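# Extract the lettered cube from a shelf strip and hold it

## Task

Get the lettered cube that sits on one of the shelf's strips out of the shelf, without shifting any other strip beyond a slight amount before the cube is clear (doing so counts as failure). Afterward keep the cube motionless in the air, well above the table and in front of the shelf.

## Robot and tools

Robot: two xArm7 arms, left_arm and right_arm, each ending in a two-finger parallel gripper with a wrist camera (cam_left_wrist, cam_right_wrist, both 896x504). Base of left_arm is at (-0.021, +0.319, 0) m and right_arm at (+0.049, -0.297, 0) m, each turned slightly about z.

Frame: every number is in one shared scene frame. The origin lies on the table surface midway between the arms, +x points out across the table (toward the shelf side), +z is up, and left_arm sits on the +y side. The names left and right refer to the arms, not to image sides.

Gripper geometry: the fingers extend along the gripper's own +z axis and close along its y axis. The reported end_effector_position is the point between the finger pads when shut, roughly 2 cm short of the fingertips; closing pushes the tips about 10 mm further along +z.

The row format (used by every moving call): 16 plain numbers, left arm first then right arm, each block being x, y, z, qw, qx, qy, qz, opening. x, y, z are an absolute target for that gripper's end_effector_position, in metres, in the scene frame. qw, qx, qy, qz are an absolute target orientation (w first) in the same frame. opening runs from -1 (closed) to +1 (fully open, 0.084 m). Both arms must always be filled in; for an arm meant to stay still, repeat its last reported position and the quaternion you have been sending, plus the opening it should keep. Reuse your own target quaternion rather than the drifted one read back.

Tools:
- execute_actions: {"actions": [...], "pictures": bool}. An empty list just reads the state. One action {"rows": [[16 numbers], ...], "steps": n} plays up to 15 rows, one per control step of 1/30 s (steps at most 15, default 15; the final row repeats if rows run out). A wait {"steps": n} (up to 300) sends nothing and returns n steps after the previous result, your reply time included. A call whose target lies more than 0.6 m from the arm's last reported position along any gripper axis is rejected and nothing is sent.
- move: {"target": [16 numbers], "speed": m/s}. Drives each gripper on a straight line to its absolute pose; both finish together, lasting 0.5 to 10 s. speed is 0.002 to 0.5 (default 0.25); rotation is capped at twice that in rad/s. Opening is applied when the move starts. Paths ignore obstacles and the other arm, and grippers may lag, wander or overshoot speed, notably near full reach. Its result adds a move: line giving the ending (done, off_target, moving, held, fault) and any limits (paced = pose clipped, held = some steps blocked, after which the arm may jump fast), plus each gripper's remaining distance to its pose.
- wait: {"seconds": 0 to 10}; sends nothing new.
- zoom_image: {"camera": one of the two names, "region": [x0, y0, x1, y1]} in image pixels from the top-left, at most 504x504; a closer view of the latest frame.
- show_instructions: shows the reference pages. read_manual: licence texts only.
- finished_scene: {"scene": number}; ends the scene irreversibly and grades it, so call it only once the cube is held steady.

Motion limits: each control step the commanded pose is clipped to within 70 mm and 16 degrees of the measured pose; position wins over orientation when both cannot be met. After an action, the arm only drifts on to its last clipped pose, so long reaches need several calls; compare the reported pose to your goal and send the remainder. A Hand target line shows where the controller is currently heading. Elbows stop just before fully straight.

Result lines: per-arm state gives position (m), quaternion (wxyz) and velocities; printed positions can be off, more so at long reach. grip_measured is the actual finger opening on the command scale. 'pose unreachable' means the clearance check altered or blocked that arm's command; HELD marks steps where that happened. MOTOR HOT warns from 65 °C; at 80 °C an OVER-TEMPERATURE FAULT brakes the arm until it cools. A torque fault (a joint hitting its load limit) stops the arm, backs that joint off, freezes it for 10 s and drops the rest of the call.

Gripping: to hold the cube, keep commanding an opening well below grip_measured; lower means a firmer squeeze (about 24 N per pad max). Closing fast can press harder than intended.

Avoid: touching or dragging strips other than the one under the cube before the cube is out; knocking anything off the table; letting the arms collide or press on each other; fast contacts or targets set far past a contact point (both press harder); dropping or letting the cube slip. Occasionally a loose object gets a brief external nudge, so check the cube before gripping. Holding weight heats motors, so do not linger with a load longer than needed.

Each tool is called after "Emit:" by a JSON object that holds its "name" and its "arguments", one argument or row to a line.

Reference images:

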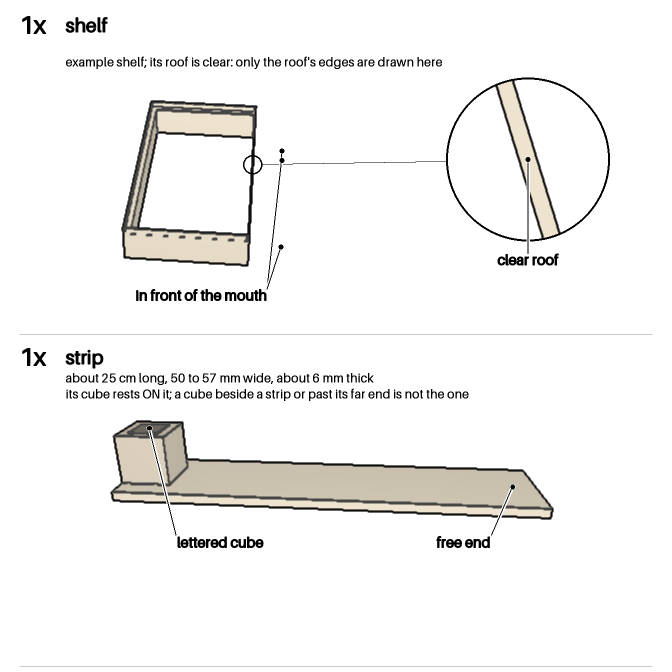

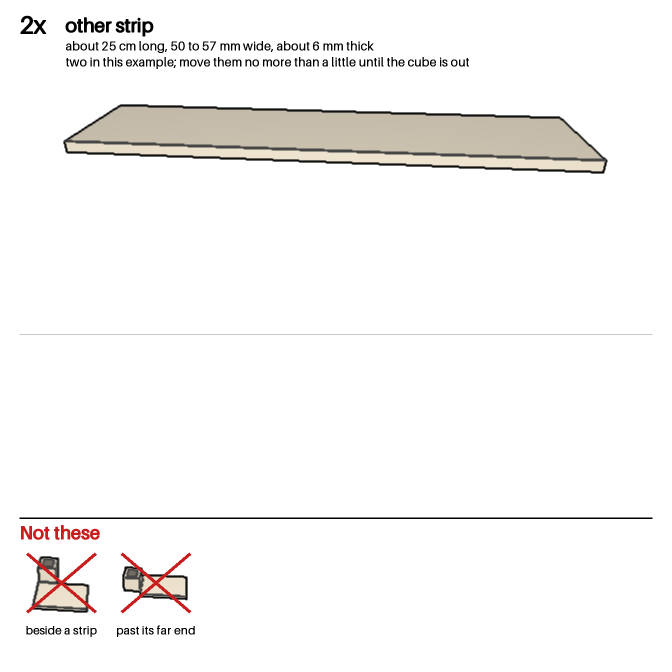

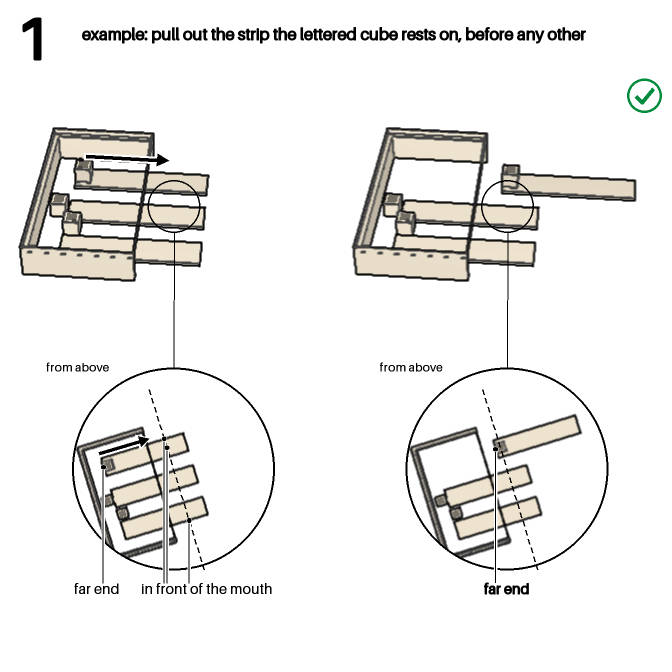

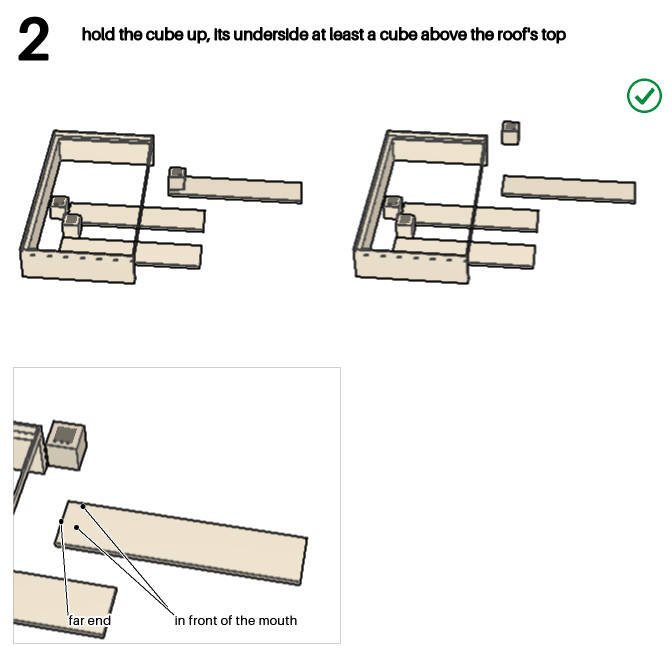

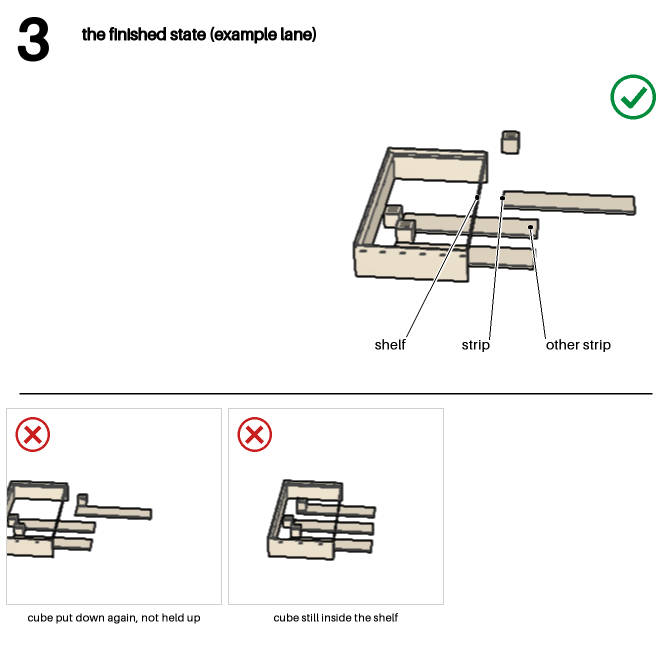

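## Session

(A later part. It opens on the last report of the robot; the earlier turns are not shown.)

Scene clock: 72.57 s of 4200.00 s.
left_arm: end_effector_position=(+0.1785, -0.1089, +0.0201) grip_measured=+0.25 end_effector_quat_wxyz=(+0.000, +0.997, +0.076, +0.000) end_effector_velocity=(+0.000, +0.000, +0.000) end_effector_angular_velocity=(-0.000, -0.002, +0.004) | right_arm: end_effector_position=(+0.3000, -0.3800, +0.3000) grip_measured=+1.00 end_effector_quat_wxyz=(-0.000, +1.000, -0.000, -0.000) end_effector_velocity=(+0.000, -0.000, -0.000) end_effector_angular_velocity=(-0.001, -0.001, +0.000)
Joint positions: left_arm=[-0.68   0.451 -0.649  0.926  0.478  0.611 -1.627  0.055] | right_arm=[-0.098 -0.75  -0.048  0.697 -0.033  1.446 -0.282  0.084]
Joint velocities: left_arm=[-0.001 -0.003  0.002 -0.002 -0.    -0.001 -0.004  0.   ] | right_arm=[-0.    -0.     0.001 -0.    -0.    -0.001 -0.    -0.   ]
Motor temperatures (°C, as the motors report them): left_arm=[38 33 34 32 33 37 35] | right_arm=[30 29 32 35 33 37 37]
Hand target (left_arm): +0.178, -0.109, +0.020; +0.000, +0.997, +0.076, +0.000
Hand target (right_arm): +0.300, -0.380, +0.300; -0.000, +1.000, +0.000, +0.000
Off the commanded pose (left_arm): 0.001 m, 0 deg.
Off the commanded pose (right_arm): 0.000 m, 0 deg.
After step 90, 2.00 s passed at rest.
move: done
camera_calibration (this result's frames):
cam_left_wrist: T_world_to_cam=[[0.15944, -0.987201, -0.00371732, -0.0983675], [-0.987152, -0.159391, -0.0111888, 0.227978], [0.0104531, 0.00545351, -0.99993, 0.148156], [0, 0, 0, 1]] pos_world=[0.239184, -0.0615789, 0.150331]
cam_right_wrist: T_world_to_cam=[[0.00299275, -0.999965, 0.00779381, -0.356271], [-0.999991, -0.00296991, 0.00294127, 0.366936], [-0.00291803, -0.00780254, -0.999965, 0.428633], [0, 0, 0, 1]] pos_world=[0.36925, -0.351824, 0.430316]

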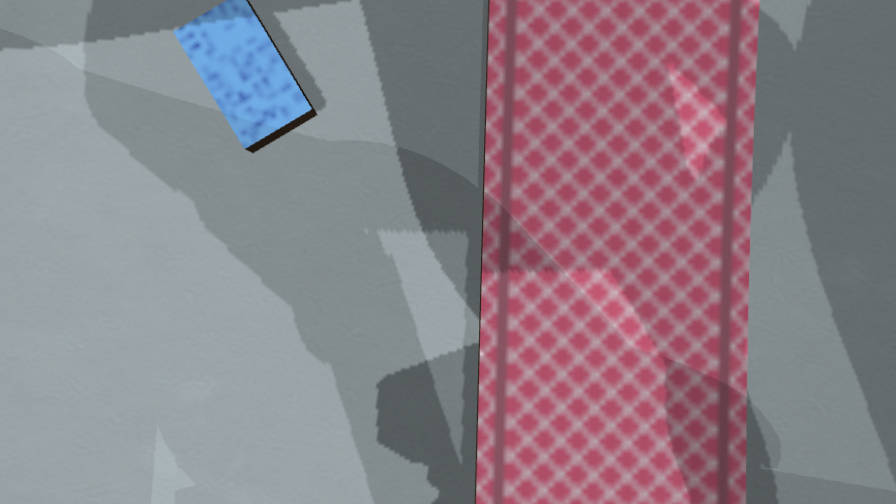

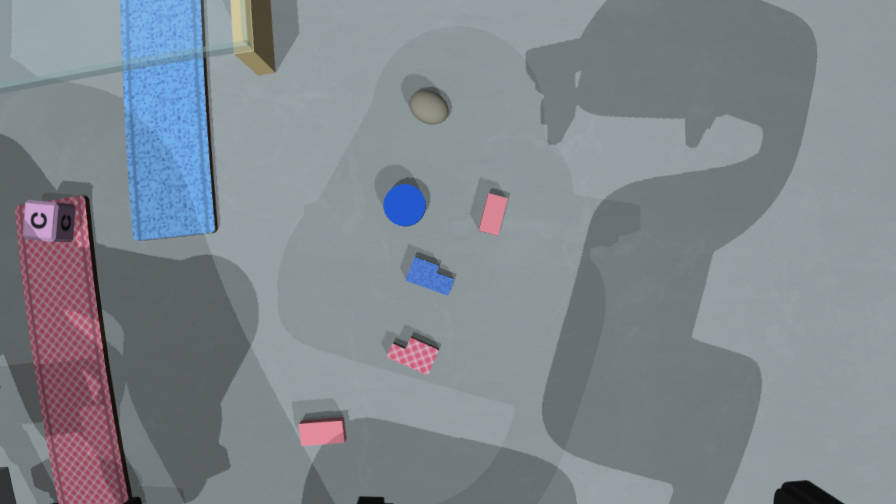

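Emit:
{"name": "move", "arguments": {
  "target": [0.178,-0.108,0.020,0,0.9971,0.0758,0,0.67, 0.30,-0.38,0.30,0,1,0,0,1]
}}

Emit:
{"name": "move", "arguments": {
  "target": [0.18,-0.108,0.07,0,0.9971,0.0758,0,0.67, 0.30,-0.38,0.30,0,1,0,0,1],
  "speed": 0.1
}}

Emit:
{"name": "move", "arguments": {
  "target": [0.335,-0.085,0.10,0,1,0,0,0.67, 0.30,-0.38,0.30,0,1,0,0,1],
  "speed": 0.2
}}

Emit:
{"name": "wait", "arguments": {
  "seconds": 0.7
}}

Scene clock: 83.17 s of 4200.00 s.
left_arm: end_effector_position=(+0.1780, -0.1080, +0.0200) grip_measured=+0.67 end_effector_quat_wxyz=(+0.000, +0.997, +0.076, +0.000) end_effector_velocity=(+0.000, +0.000, -0.000) end_effector_angular_velocity=(+0.000, -0.000, +0.000) | right_arm: end_effector_position=(+0.3000, -0.3800, +0.3000) grip_measured=+1.00 end_effector_quat_wxyz=(+0.000, +1.000, -0.000, +0.000) end_effector_velocity=(+0.000, -0.000, +0.000) end_effector_angular_velocity=(-0.001, -0.002, -0.000)
Joint positions: left_arm=[-0.679  0.449 -0.65   0.922  0.477  0.61  -1.626  0.072] | right_arm=[-0.098 -0.75  -0.048  0.697 -0.033  1.446 -0.282  0.084]
Joint velocities: left_arm=[ 0.     0.     0.    -0.     0.001 -0.    -0.    -0.   ] | right_arm=[-0.001 -0.     0.     0.     0.    -0.001  0.    -0.   ]
Motor temperatures (°C, as the motors report them): left_arm=[38 33 34 32 33 37 35] | right_arm=[30 29 32 35 33 37 37]
Hand target (left_arm): +0.178, -0.108, +0.020; +0.000, +0.997, +0.076, -0.000
Hand target (right_arm): +0.300, -0.380, +0.300; +0.000, +1.000, -0.000, -0.000
Off the commanded pose (left_arm): 0.000 m, 0 deg.
Off the commanded pose (right_arm): 0.000 m, 0 deg.
After step 90, 6.90 s passed at rest.
move: done
camera_calibration (this result's frames):
cam_left_wrist: T_world_to_cam=[[0.159419, -0.9872, -0.00456164, -0.0973697], [-0.987161, -0.159363, -0.0108212, 0.227668], [0.00995574, 0.00622817, -0.999931, 0.148198], [0, 0, 0, 1]] pos_world=[0.238792, -0.0607647, 0.150208]
cam_right_wrist: T_world_to_cam=[[0.00299303, -0.999965, 0.00779407, -0.356271], [-0.999991, -0.00297019, 0.002941, 0.366936], [-0.00291775, -0.0078028, -0.999965, 0.428633], [0, 0, 0, 1]] pos_world=[0.36925, -0.351824, 0.430316]

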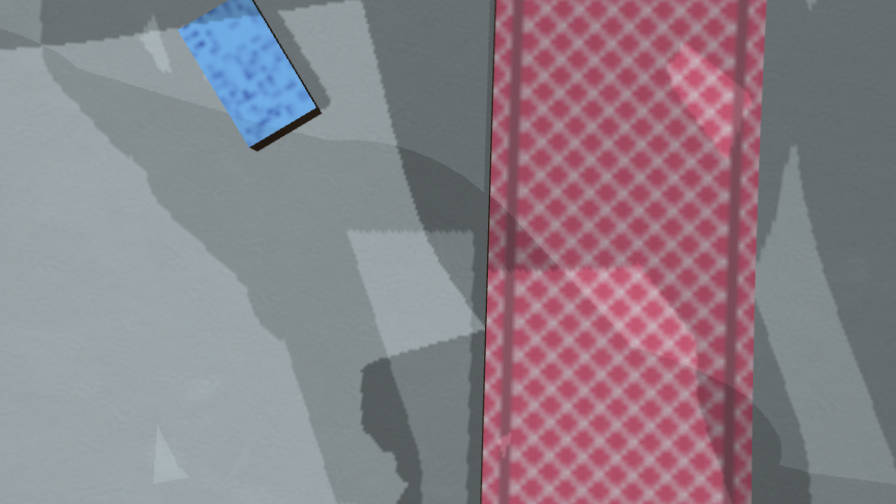

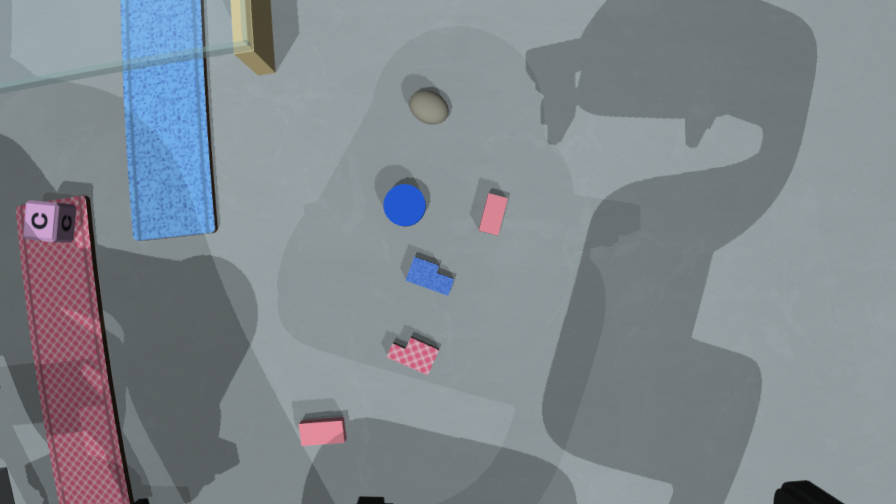

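Scene clock: 84.07 s of 4200.00 s.
left_arm: end_effector_position=(+0.1799, -0.1078, +0.0697) grip_measured=+0.67 end_effector_quat_wxyz=(-0.000, +0.997, +0.076, -0.000) end_effector_velocity=(+0.001, -0.001, +0.003) end_effector_angular_velocity=(-0.003, -0.002, -0.002) | right_arm: end_effector_position=(+0.3000, -0.3800, +0.3000) grip_measured=+1.00 end_effector_quat_wxyz=(-0.000, +1.000, -0.000, -0.000) end_effector_velocity=(-0.000, +0.000, -0.000) end_effector_angular_velocity=(+0.001, +0.001, -0.000)
Joint positions: left_arm=[-0.608  0.325 -0.739  0.93   0.334  0.714 -1.523  0.072] | right_arm=[-0.098 -0.75  -0.048  0.697 -0.033  1.446 -0.282  0.084]
Joint velocities: left_arm=[ 0.004 -0.006 -0.005  0.002 -0.004  0.003  0.005 -0.   ] | right_arm=[-0.     0.     0.     0.     0.001  0.001 -0.    -0.   ]
Motor temperatures (°C, as the motors report them): left_arm=[38 33 34 32 33 37 35] | right_arm=[30 29 32 35 33 37 37]
Hand target (left_arm): +0.180, -0.108, +0.070; +0.000, +0.997, +0.076, -0.000
Hand target (right_arm): +0.300, -0.380, +0.300; -0.000, +1.000, +0.000, -0.000
Off the commanded pose (left_arm): 0.000 m, 0 deg.
Off the commanded pose (right_arm): 0.000 m, 0 deg.
move: done
camera_calibration (this result's frames):
cam_left_wrist: T_world_to_cam=[[0.159646, -0.98716, -0.00532507, -0.0971693], [-0.987131, -0.159586, -0.0102821, 0.230054], [0.00930024, 0.00689803, -0.999933, 0.198019], [0, 0, 0, 1]] pos_world=[0.240764, -0.0605742, 0.199854]
cam_right_wrist: T_world_to_cam=[[0.00299294, -0.999965, 0.00779377, -0.356271], [-0.999991, -0.0029701, 0.00294139, 0.366936], [-0.00291814, -0.0078025, -0.999965, 0.428633], [0, 0, 0, 1]] pos_world=[0.36925, -0.351824, 0.430316]

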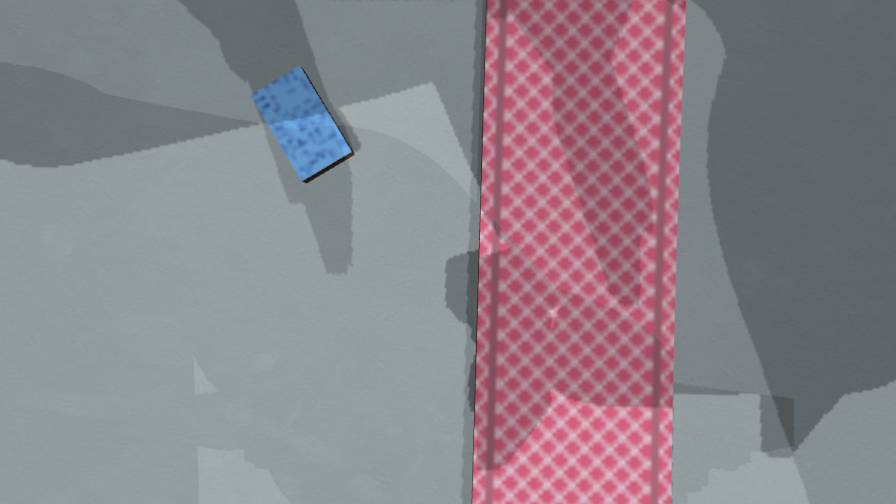

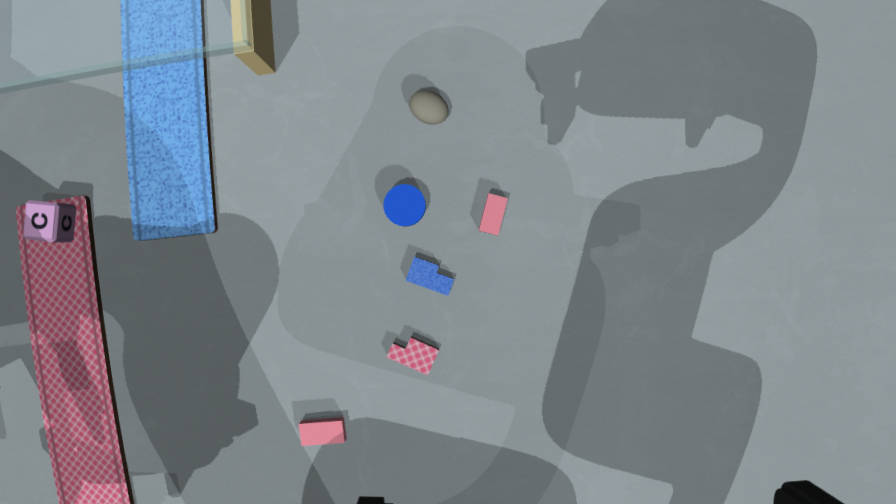

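Scene clock: 85.30 s of 4200.00 s.
left_arm: end_effector_position=(+0.3339, -0.0847, +0.0999) grip_measured=+0.67 end_effector_quat_wxyz=(-0.000, +1.000, -0.001, -0.000) end_effector_velocity=(+0.008, +0.003, +0.000) end_effector_angular_velocity=(+0.001, -0.000, +0.010) | right_arm: end_effector_position=(+0.3000, -0.3800, +0.3000) grip_measured=+1.00 end_effector_quat_wxyz=(-0.000, +1.000, -0.000, +0.000) end_effector_velocity=(-0.000, -0.000, +0.000) end_effector_angular_velocity=(+0.000, -0.000, -0.001)
Joint positions: left_arm=[-0.451  0.459 -0.668  1.224  0.361  0.888 -1.095  0.072] | right_arm=[-0.098 -0.75  -0.048  0.697 -0.033  1.446 -0.282  0.084]
Joint velocities: left_arm=[ 0.005  0.006  0.007  0.013  0.     0.006  0.005 -0.   ] | right_arm=[-0.    -0.    -0.001  0.    -0.     0.     0.    -0.   ]
Motor temperatures (°C, as the motors report them): left_arm=[38 33 34 32 33 37 35] | right_arm=[30 29 32 35 33 37 37]
Hand target (left_arm): +0.335, -0.084, +0.100; -0.000, +1.000, +0.000, -0.000
Hand target (right_arm): +0.300, -0.380, +0.300; +0.000, +1.000, -0.000, -0.000
Off the commanded pose (left_arm): 0.001 m, 0 deg.
Off the commanded pose (right_arm): 0.000 m, 0 deg.
move: done
camera_calibration (this result's frames):
cam_left_wrist: T_world_to_cam=[[0.00733836, -0.99996, -0.00504465, -0.0490883], [-0.99992, -0.00728589, -0.0103418, 0.403245], [0.0103047, 0.00512013, -0.999934, 0.226134], [0, 0, 0, 1]] pos_world=[0.401243, -0.0473062, 0.230042]
cam_right_wrist: T_world_to_cam=[[0.00299284, -0.999965, 0.00779379, -0.356271], [-0.999991, -0.00296999, 0.00294109, 0.366936], [-0.00291784, -0.00780253, -0.999965, 0.428633], [0, 0, 0, 1]] pos_world=[0.36925, -0.351824, 0.430316]

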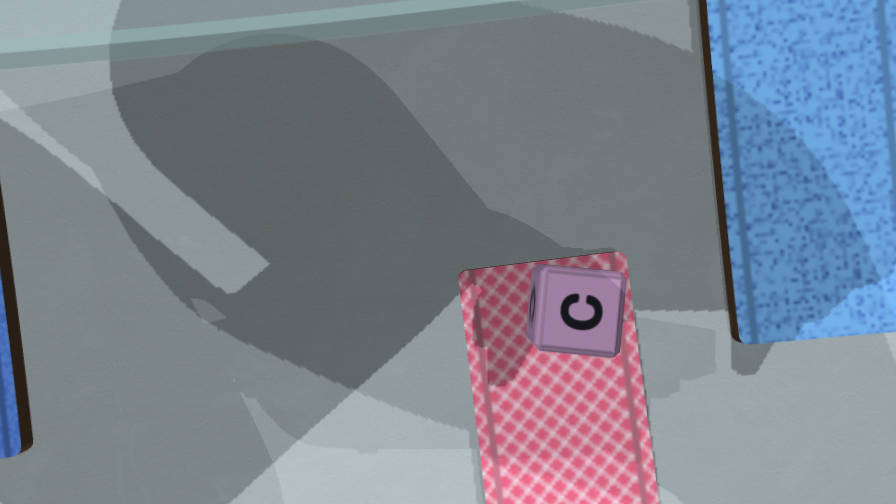

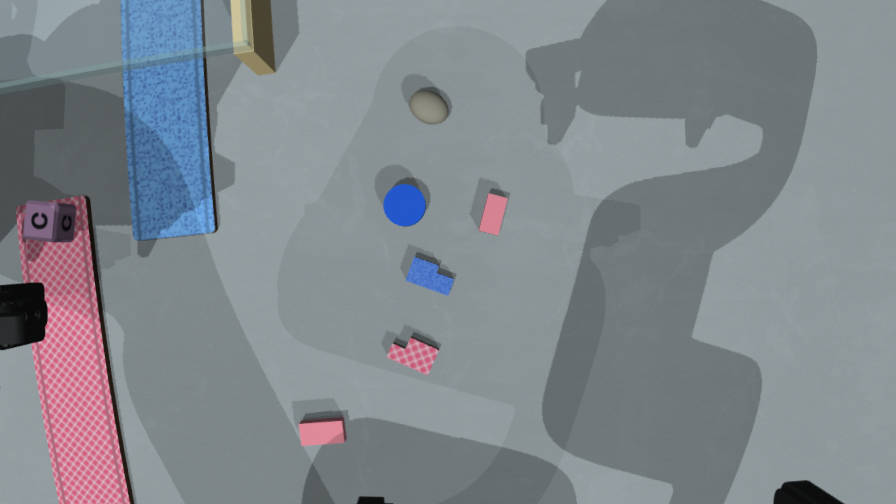

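Scene clock: 86.00 s of 4200.00 s.
left_arm: end_effector_position=(+0.3350, -0.0842, +0.0999) grip_measured=+0.67 end_effector_quat_wxyz=(-0.000, +1.000, +0.000, -0.000) end_effector_velocity=(+0.000, +0.000, -0.000) end_effector_angular_velocity=(-0.000, +0.001, +0.001) | right_arm: end_effector_position=(+0.3000, -0.3800, +0.3000) grip_measured=+1.00 end_effector_quat_wxyz=(-0.000, +1.000, -0.000, -0.000) end_effector_velocity=(-0.000, -0.000, -0.000) end_effector_angular_velocity=(+0.000, -0.001, -0.001)
Joint positions: left_arm=[-0.45   0.46  -0.667  1.226  0.362  0.889 -1.094  0.072] | right_arm=[-0.098 -0.75  -0.048  0.697 -0.033  1.446 -0.282  0.084]
Joint velocities: left_arm=[-0.     0.     0.     0.    -0.001 -0.    -0.     0.   ] | right_arm=[-0.001 -0.001 -0.    -0.001  0.    -0.001 -0.    -0.   ]
Motor temperatures (°C, as the motors report them): left_arm=[38 33 34 32 33 37 35] | right_arm=[30 29 32 35 33 37 37]
Hand target (left_arm): +0.335, -0.084, +0.100; -0.000, +1.000, +0.000, -0.000
Hand target (right_arm): +0.300, -0.380, +0.300; +0.000, +1.000, -0.000, -0.000
Off the commanded pose (left_arm): 0.001 m, 0 deg.
Off the commanded pose (right_arm): 0.000 m, 0 deg.
Steps of this call (steps 1 to 21: nothing new was sent). Readings (end_effector_position):
1: left_arm (+0.3342, -0.0846, +0.0999) | right_arm (+0.3000, -0.3800, +0.3000)
2: left_arm (+0.3344, -0.0845, +0.0999) | right_arm (+0.3000, -0.3800, +0.3000)
4: left_arm (+0.3347, -0.0843, +0.0999) | right_arm (+0.3000, -0.3800, +0.3000)
8: left_arm (+0.3348, -0.0843, +0.0999) | right_arm (+0.3000, -0.3800, +0.3000)
21: the state above
camera_calibration (this result's frames):
cam_left_wrist: T_world_to_cam=[[0.00877801, -0.999948, -0.00516022, -0.0490757], [-0.999906, -0.00872305, -0.0105771, 0.404204], [0.0105316, 0.00525258, -0.999931, 0.226101], [0, 0, 0, 1]] pos_world=[0.402216, -0.0467349, 0.230108]
cam_right_wrist: T_world_to_cam=[[0.00299304, -0.999965, 0.00779384, -0.356271], [-0.999991, -0.00297019, 0.00294128, 0.366936], [-0.00291803, -0.00780257, -0.999965, 0.428633], [0, 0, 0, 1]] pos_world=[0.36925, -0.351824, 0.430316]

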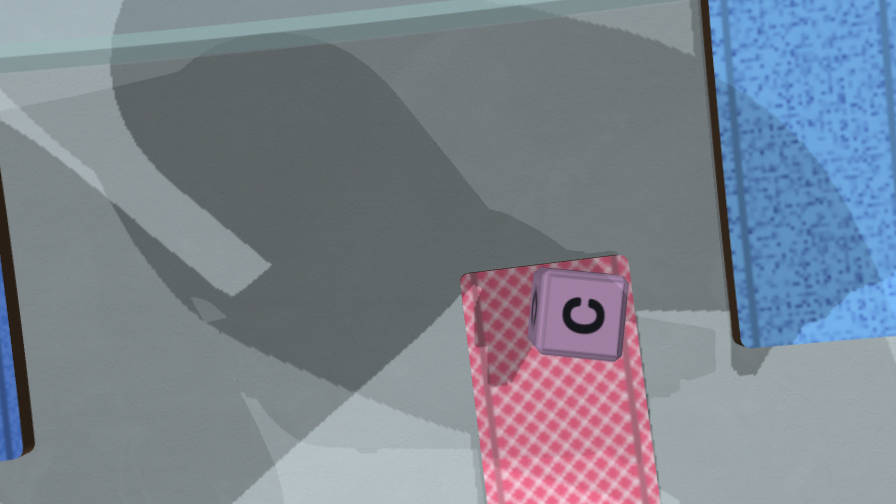

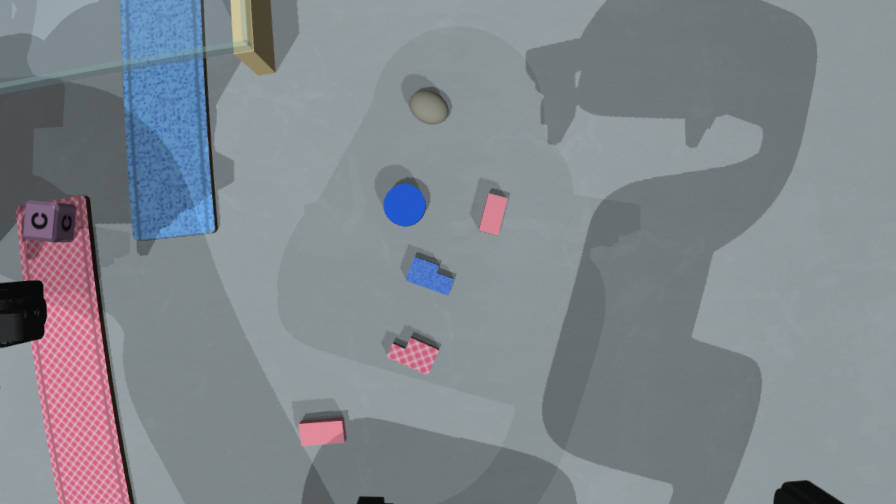

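Emit:
{"name": "move", "arguments": {
  "target": [0.384,-0.089,0.07,0,0.9994,-0.035,0,0.2, 0.30,-0.38,0.30,0,1,0,0,1],
  "speed": 0.1
}}

Emit:
{"name": "move", "arguments": {
  "target": [0.384,-0.089,0.031,0,0.9994,-0.035,0,0.2, 0.30,-0.38,0.30,0,1,0,0,1],
  "speed": 0.04
}}

Emit:
{"name": "zoom_image", "arguments": {
  "camera": "cam_right_wrist",
  "region": [0,130,200,330]
}}

Scene clock: 104.63 s of 4200.00 s.
left_arm: end_effector_position=(+0.3837, -0.0890, +0.0702) grip_measured=+0.19 end_effector_quat_wxyz=(+0.000, +0.999, -0.035, +0.000) end_effector_velocity=(+0.001, +0.002, -0.002) end_effector_angular_velocity=(+0.004, +0.002, +0.001) | right_arm: end_effector_position=(+0.3000, -0.3800, +0.3000) grip_measured=+1.00 end_effector_quat_wxyz=(+0.000, +1.000, +0.000, -0.000) end_effector_velocity=(+0.000, -0.000, -0.000) end_effector_angular_velocity=(-0.000, -0.000, -0.000)
Joint positions: left_arm=[-0.474  0.622 -0.61   1.381  0.441  0.898 -1.001  0.052] | right_arm=[-0.098 -0.75  -0.048  0.697 -0.033  1.446 -0.282  0.084]
Joint velocities: left_arm=[-0.001  0.005  0.004  0.003  0.002  0.002  0.001 -0.   ] | right_arm=[-0.     0.     0.    -0.     0.    -0.001 -0.    -0.   ]
Motor temperatures (°C, as the motors report them): left_arm=[38 33 34 32 33 37 35] | right_arm=[30 29 32 35 33 37 37]
Hand target (left_arm): +0.384, -0.089, +0.070; -0.000, +0.999, -0.035, +0.000
Hand target (right_arm): +0.300, -0.380, +0.300; +0.000, +1.000, -0.000, -0.000
Off the commanded pose (left_arm): 0.000 m, 0 deg.
Off the commanded pose (right_arm): 0.000 m, 0 deg.
After step 90, 14.63 s passed at rest.
move: done
camera_calibration (this result's frames):
cam_left_wrist: T_world_to_cam=[[-0.0620132, -0.998065, -0.00443062, -0.0272161], [-0.998009, 0.0620597, -0.0112494, 0.458247], [0.0115026, 0.00372419, -0.999927, 0.195441], [0, 0, 0, 1]] pos_world=[0.453399, -0.0563299, 0.200461]
cam_right_wrist: T_world_to_cam=[[0.00299311, -0.999965, 0.00779403, -0.356271], [-0.999991, -0.00297026, 0.0029413, 0.366936], [-0.00291805, -0.00780276, -0.999965, 0.428633], [0, 0, 0, 1]] pos_world=[0.36925, -0.351824, 0.430316]

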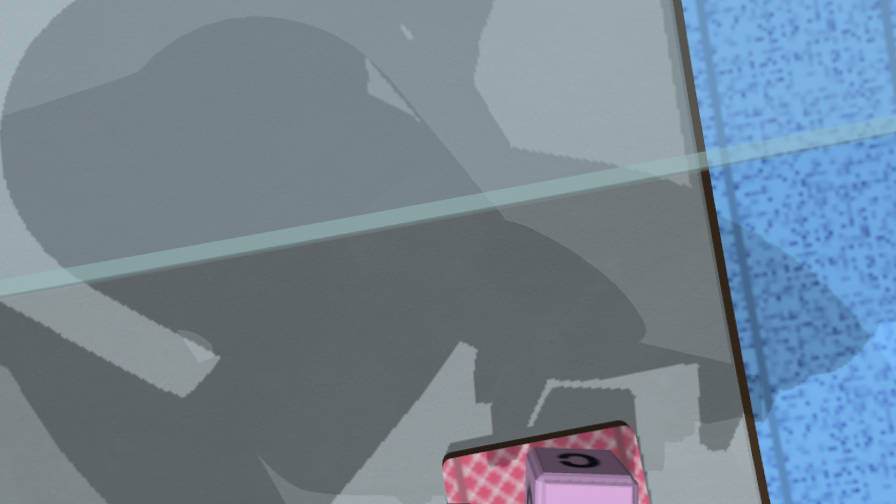

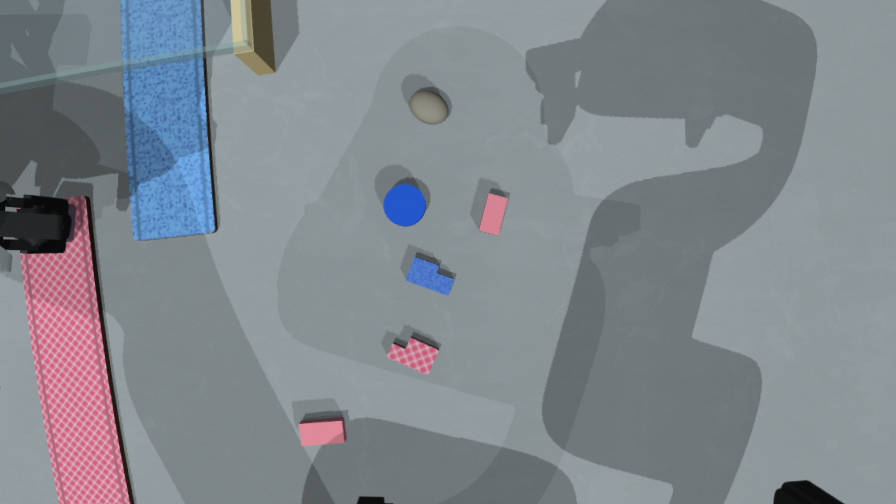

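Scene clock: 105.90 s of 4200.00 s.
left_arm: end_effector_position=(+0.3841, -0.0891, +0.0313) grip_measured=+0.19 end_effector_quat_wxyz=(+0.000, +0.999, -0.035, +0.000) end_effector_velocity=(+0.001, -0.001, +0.000) end_effector_angular_velocity=(-0.003, -0.002, +0.001) | right_arm: end_effector_position=(+0.3000, -0.3800, +0.3000) grip_measured=+1.00 end_effector_quat_wxyz=(-0.000, +1.000, +0.000, -0.000) end_effector_velocity=(-0.000, +0.000, -0.000) end_effector_angular_velocity=(+0.001, +0.001, -0.000)
Joint positions: left_arm=[-0.499  0.692 -0.572  1.372  0.489  0.826 -1.03   0.052] | right_arm=[-0.098 -0.75  -0.048  0.697 -0.033  1.446 -0.282  0.084]
Joint velocities: left_arm=[-0.001  0.001  0.001  0.002  0.001 -0.003 -0.001 -0.   ] | right_arm=[-0.001 -0.001  0.    -0.     0.001  0.001  0.    -0.   ]
Motor temperatures (°C, as the motors report them): left_arm=[38 33 34 32 33 37 35] | right_arm=[30 29 32 35 33 37 37]
Hand target (left_arm): +0.384, -0.089, +0.031; -0.000, +0.999, -0.035, +0.000
Hand target (right_arm): +0.300, -0.380, +0.300; +0.000, +1.000, +0.000, +0.000
Off the commanded pose (left_arm): 0.000 m, 0 deg.
Off the commanded pose (right_arm): 0.000 m, 0 deg.
move: done
camera_calibration (this result's frames):
cam_left_wrist: T_world_to_cam=[[-0.0617969, -0.998079, -0.00433089, -0.0275298], [-0.998023, 0.0618419, -0.011171, 0.458108], [0.0114174, 0.003632, -0.999928, 0.156488], [0, 0, 0, 1]] pos_world=[0.453715, -0.0563755, 0.161475]
cam_right_wrist: T_world_to_cam=[[0.00299307, -0.999965, 0.00779393, -0.356271], [-0.999991, -0.00297023, 0.00294128, 0.366936], [-0.00291803, -0.00780267, -0.999965, 0.428633], [0, 0, 0, 1]] pos_world=[0.36925, -0.351824, 0.430316]

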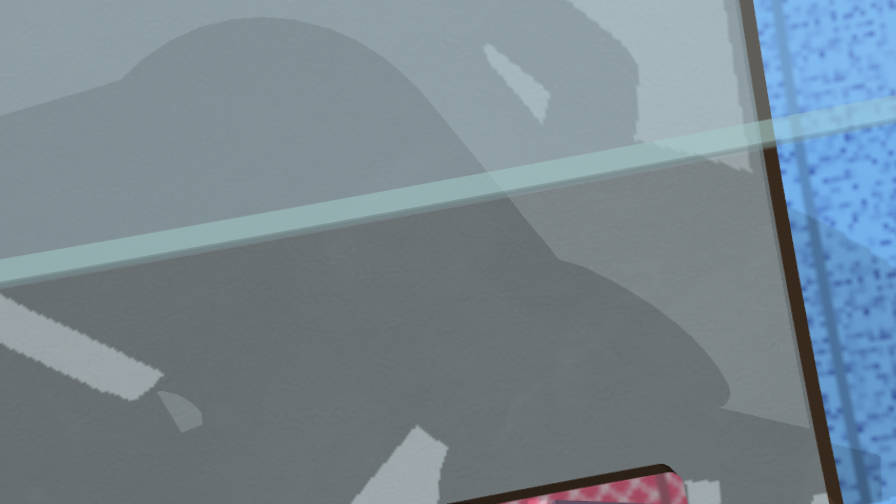

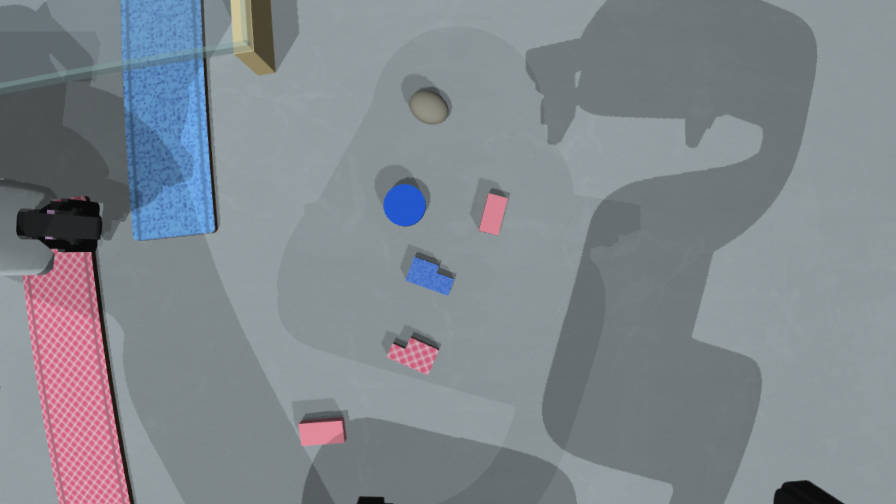

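Region (0, 130, 200, 330) of cam_right_wrist's 896x504 image, scaled by 2.520, with more detail than that image has.

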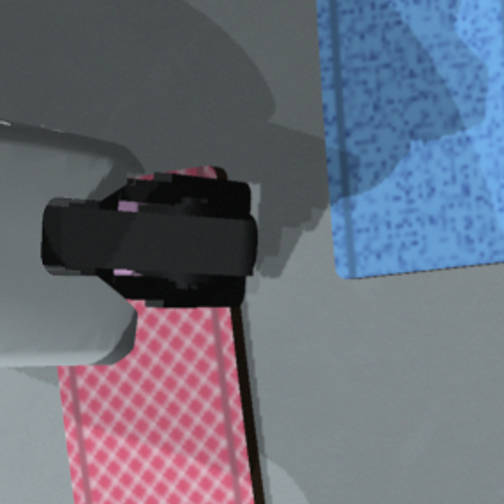

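Emit:
{"name": "move", "arguments": {
  "target": [0.385,-0.089,0.031,0,0.9994,-0.035,0,-0.8, 0.30,-0.38,0.30,0,1,0,0,1],
  "speed": 0.02
}}

Emit:
{"name": "move", "arguments": {
  "target": [0.375,-0.08,0.22,0,0.9994,-0.035,0,-0.8, 0.30,-0.38,0.30,0,1,0,0,1],
  "speed": 0.1
}}

Scene clock: 112.77 s of 4200.00 s.
left_arm: end_effector_position=(+0.3850, -0.0890, +0.0310) grip_measured=-0.44 end_effector_quat_wxyz=(-0.000, +0.999, -0.035, -0.000) end_effector_velocity=(-0.001, -0.001, -0.000) end_effector_angular_velocity=(-0.000, -0.000, -0.002) | right_arm: end_effector_position=(+0.3000, -0.3800, +0.3000) grip_measured=+1.00 end_effector_quat_wxyz=(-0.000, +1.000, -0.000, -0.000) end_effector_velocity=(-0.000, -0.000, -0.000) end_effector_angular_velocity=(-0.000, +0.001, -0.000)
Joint positions: left_arm=[-0.499  0.694 -0.571  1.376  0.489  0.827 -1.029  0.025] | right_arm=[-0.098 -0.75  -0.048  0.697 -0.033  1.446 -0.282  0.084]
Joint velocities: left_arm=[-0.002  0.    -0.     0.     0.    -0.    -0.    -0.   ] | right_arm=[-0.    -0.     0.    -0.    -0.     0.001  0.    -0.   ]
Motor temperatures (°C, as the motors report them): left_arm=[38 33 34 32 33 37 35] | right_arm=[30 29 32 35 33 37 37]
Hand target (left_arm): +0.385, -0.089, +0.031; -0.000, +0.999, -0.035, -0.000
Hand target (right_arm): +0.300, -0.380, +0.300; +0.000, +1.000, -0.000, +0.000
Off the commanded pose (left_arm): 0.000 m, 0 deg.
Off the commanded pose (right_arm): 0.000 m, 0 deg.
After step 90, 3.17 s passed at rest.
move: done
camera_calibration (this result's frames):
cam_left_wrist: T_world_to_cam=[[-0.0615934, -0.998091, -0.0046217, -0.0274008], [-0.99804, 0.0616403, -0.0107994, 0.459006], [0.0110636, 0.00394747, -0.999931, 0.156366], [0, 0, 0, 1]] pos_world=[0.454688, -0.056259, 0.161185]
cam_right_wrist: T_world_to_cam=[[0.00299285, -0.999965, 0.00779399, -0.356271], [-0.999991, -0.00297, 0.00294117, 0.366936], [-0.00291791, -0.00780273, -0.999965, 0.428633], [0, 0, 0, 1]] pos_world=[0.36925, -0.351824, 0.430316]

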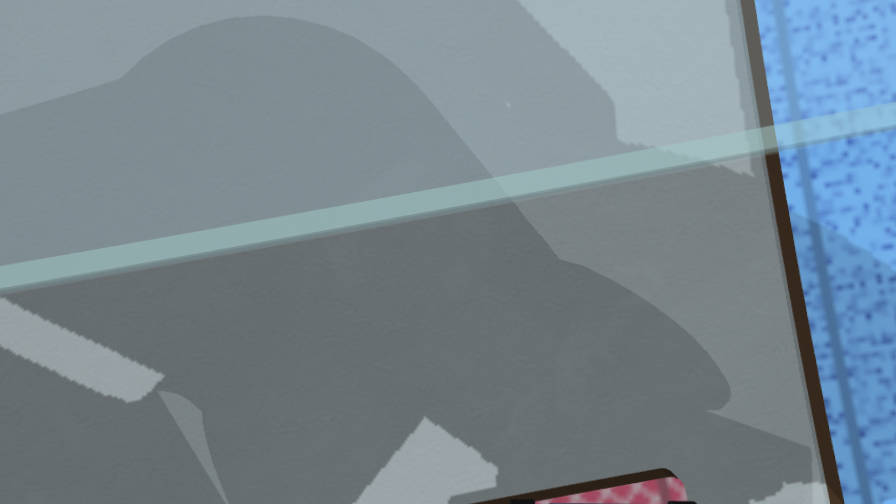

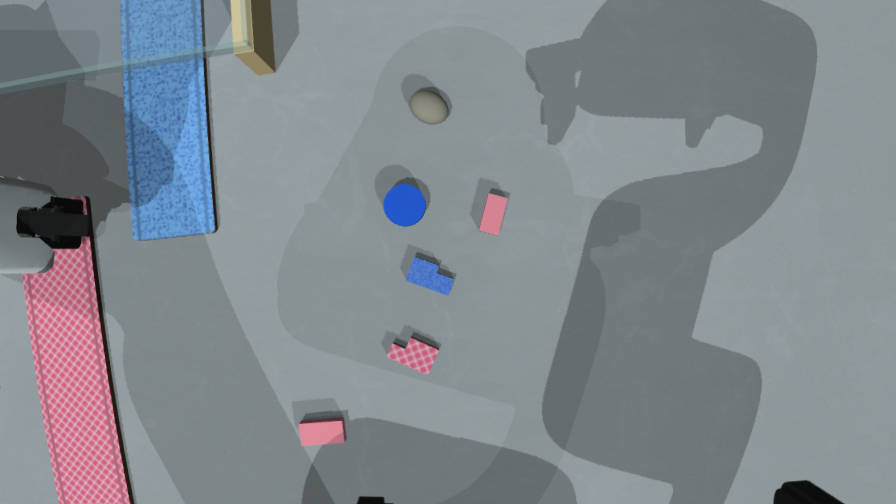

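Scene clock: 115.03 s of 4200.00 s.
left_arm: end_effector_position=(+0.3750, -0.0797, +0.2195) grip_measured=-0.44 end_effector_quat_wxyz=(-0.000, +0.999, -0.034, -0.001) end_effector_velocity=(+0.000, +0.000, +0.002) end_effector_angular_velocity=(-0.000, +0.001, +0.000) | right_arm: end_effector_position=(+0.3000, -0.3800, +0.3000) grip_measured=+1.00 end_effector_quat_wxyz=(-0.000, +1.000, +0.000, -0.000) end_effector_velocity=(-0.000, -0.000, -0.000) end_effector_angular_velocity=(+0.000, +0.001, -0.000)
Joint positions: left_arm=[-0.404  0.393 -0.709  1.502  0.269  1.21  -0.897  0.025] | right_arm=[-0.098 -0.75  -0.048  0.697 -0.033  1.446 -0.282  0.084]
Joint velocities: left_arm=[ 0.001 -0.    -0.001  0.005 -0.001  0.005  0.002 -0.   ] | right_arm=[ 0.     0.    -0.001 -0.001 -0.001  0.     0.     0.   ]
Motor temperatures (°C, as the motors report them): left_arm=[38 33 34 32 33 37 35] | right_arm=[30 29 32 35 33 37 37]
Hand target (left_arm): +0.375, -0.080, +0.220; +0.000, +0.999, -0.035, -0.000
Hand target (right_arm): +0.300, -0.380, +0.300; -0.000, +1.000, +0.000, -0.000
Off the commanded pose (left_arm): 0.001 m, 0 deg.
Off the commanded pose (right_arm): 0.000 m, 0 deg.
move: done
camera_calibration (this result's frames):
cam_left_wrist: T_world_to_cam=[[-0.0605808, -0.99815, -0.00519253, -0.0181399], [-0.998113, 0.0606291, -0.00969106, 0.450206], [0.00998795, 0.00459564, -0.99994, 0.345376], [0, 0, 0, 1]] pos_world=[0.444808, -0.0469892, 0.349624]
cam_right_wrist: T_world_to_cam=[[0.00299307, -0.999965, 0.00779399, -0.356271], [-0.999991, -0.00297022, 0.0029413, 0.366936], [-0.00291805, -0.00780272, -0.999965, 0.428633], [0, 0, 0, 1]] pos_world=[0.36925, -0.351824, 0.430316]

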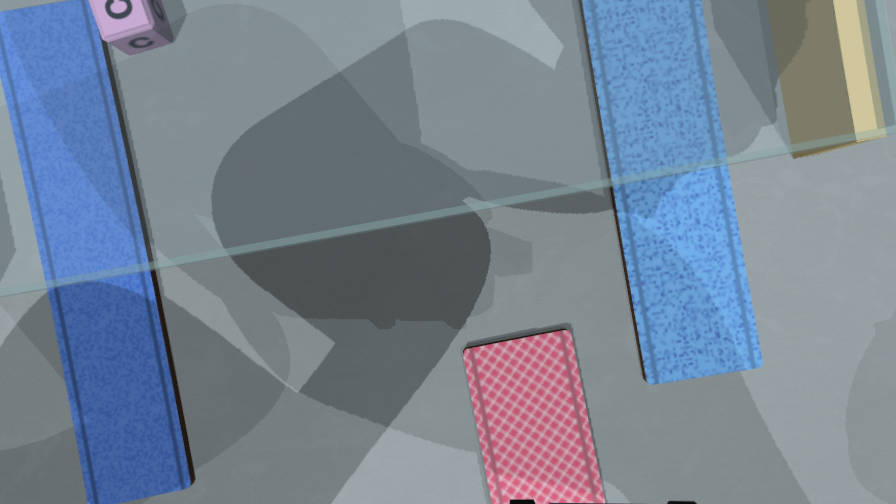

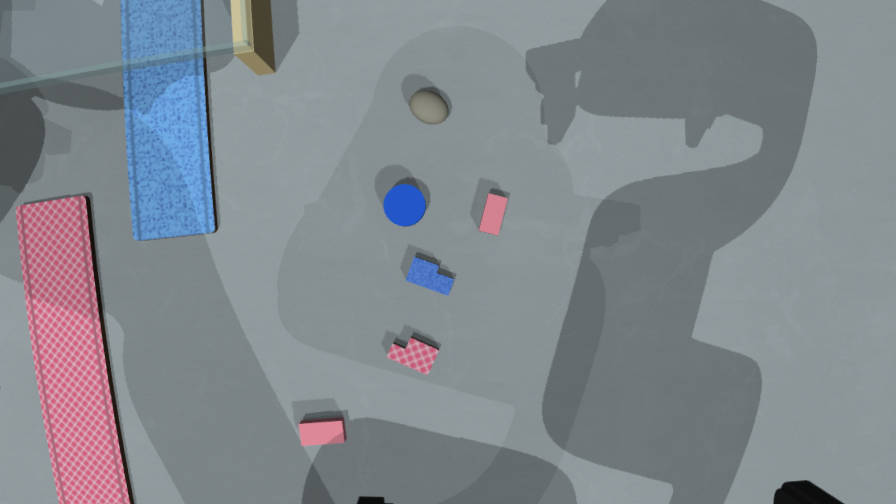

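Emit:
{"name": "finished_scene", "arguments": {
  "scene": 1
}}

The scene is finished: the task was done.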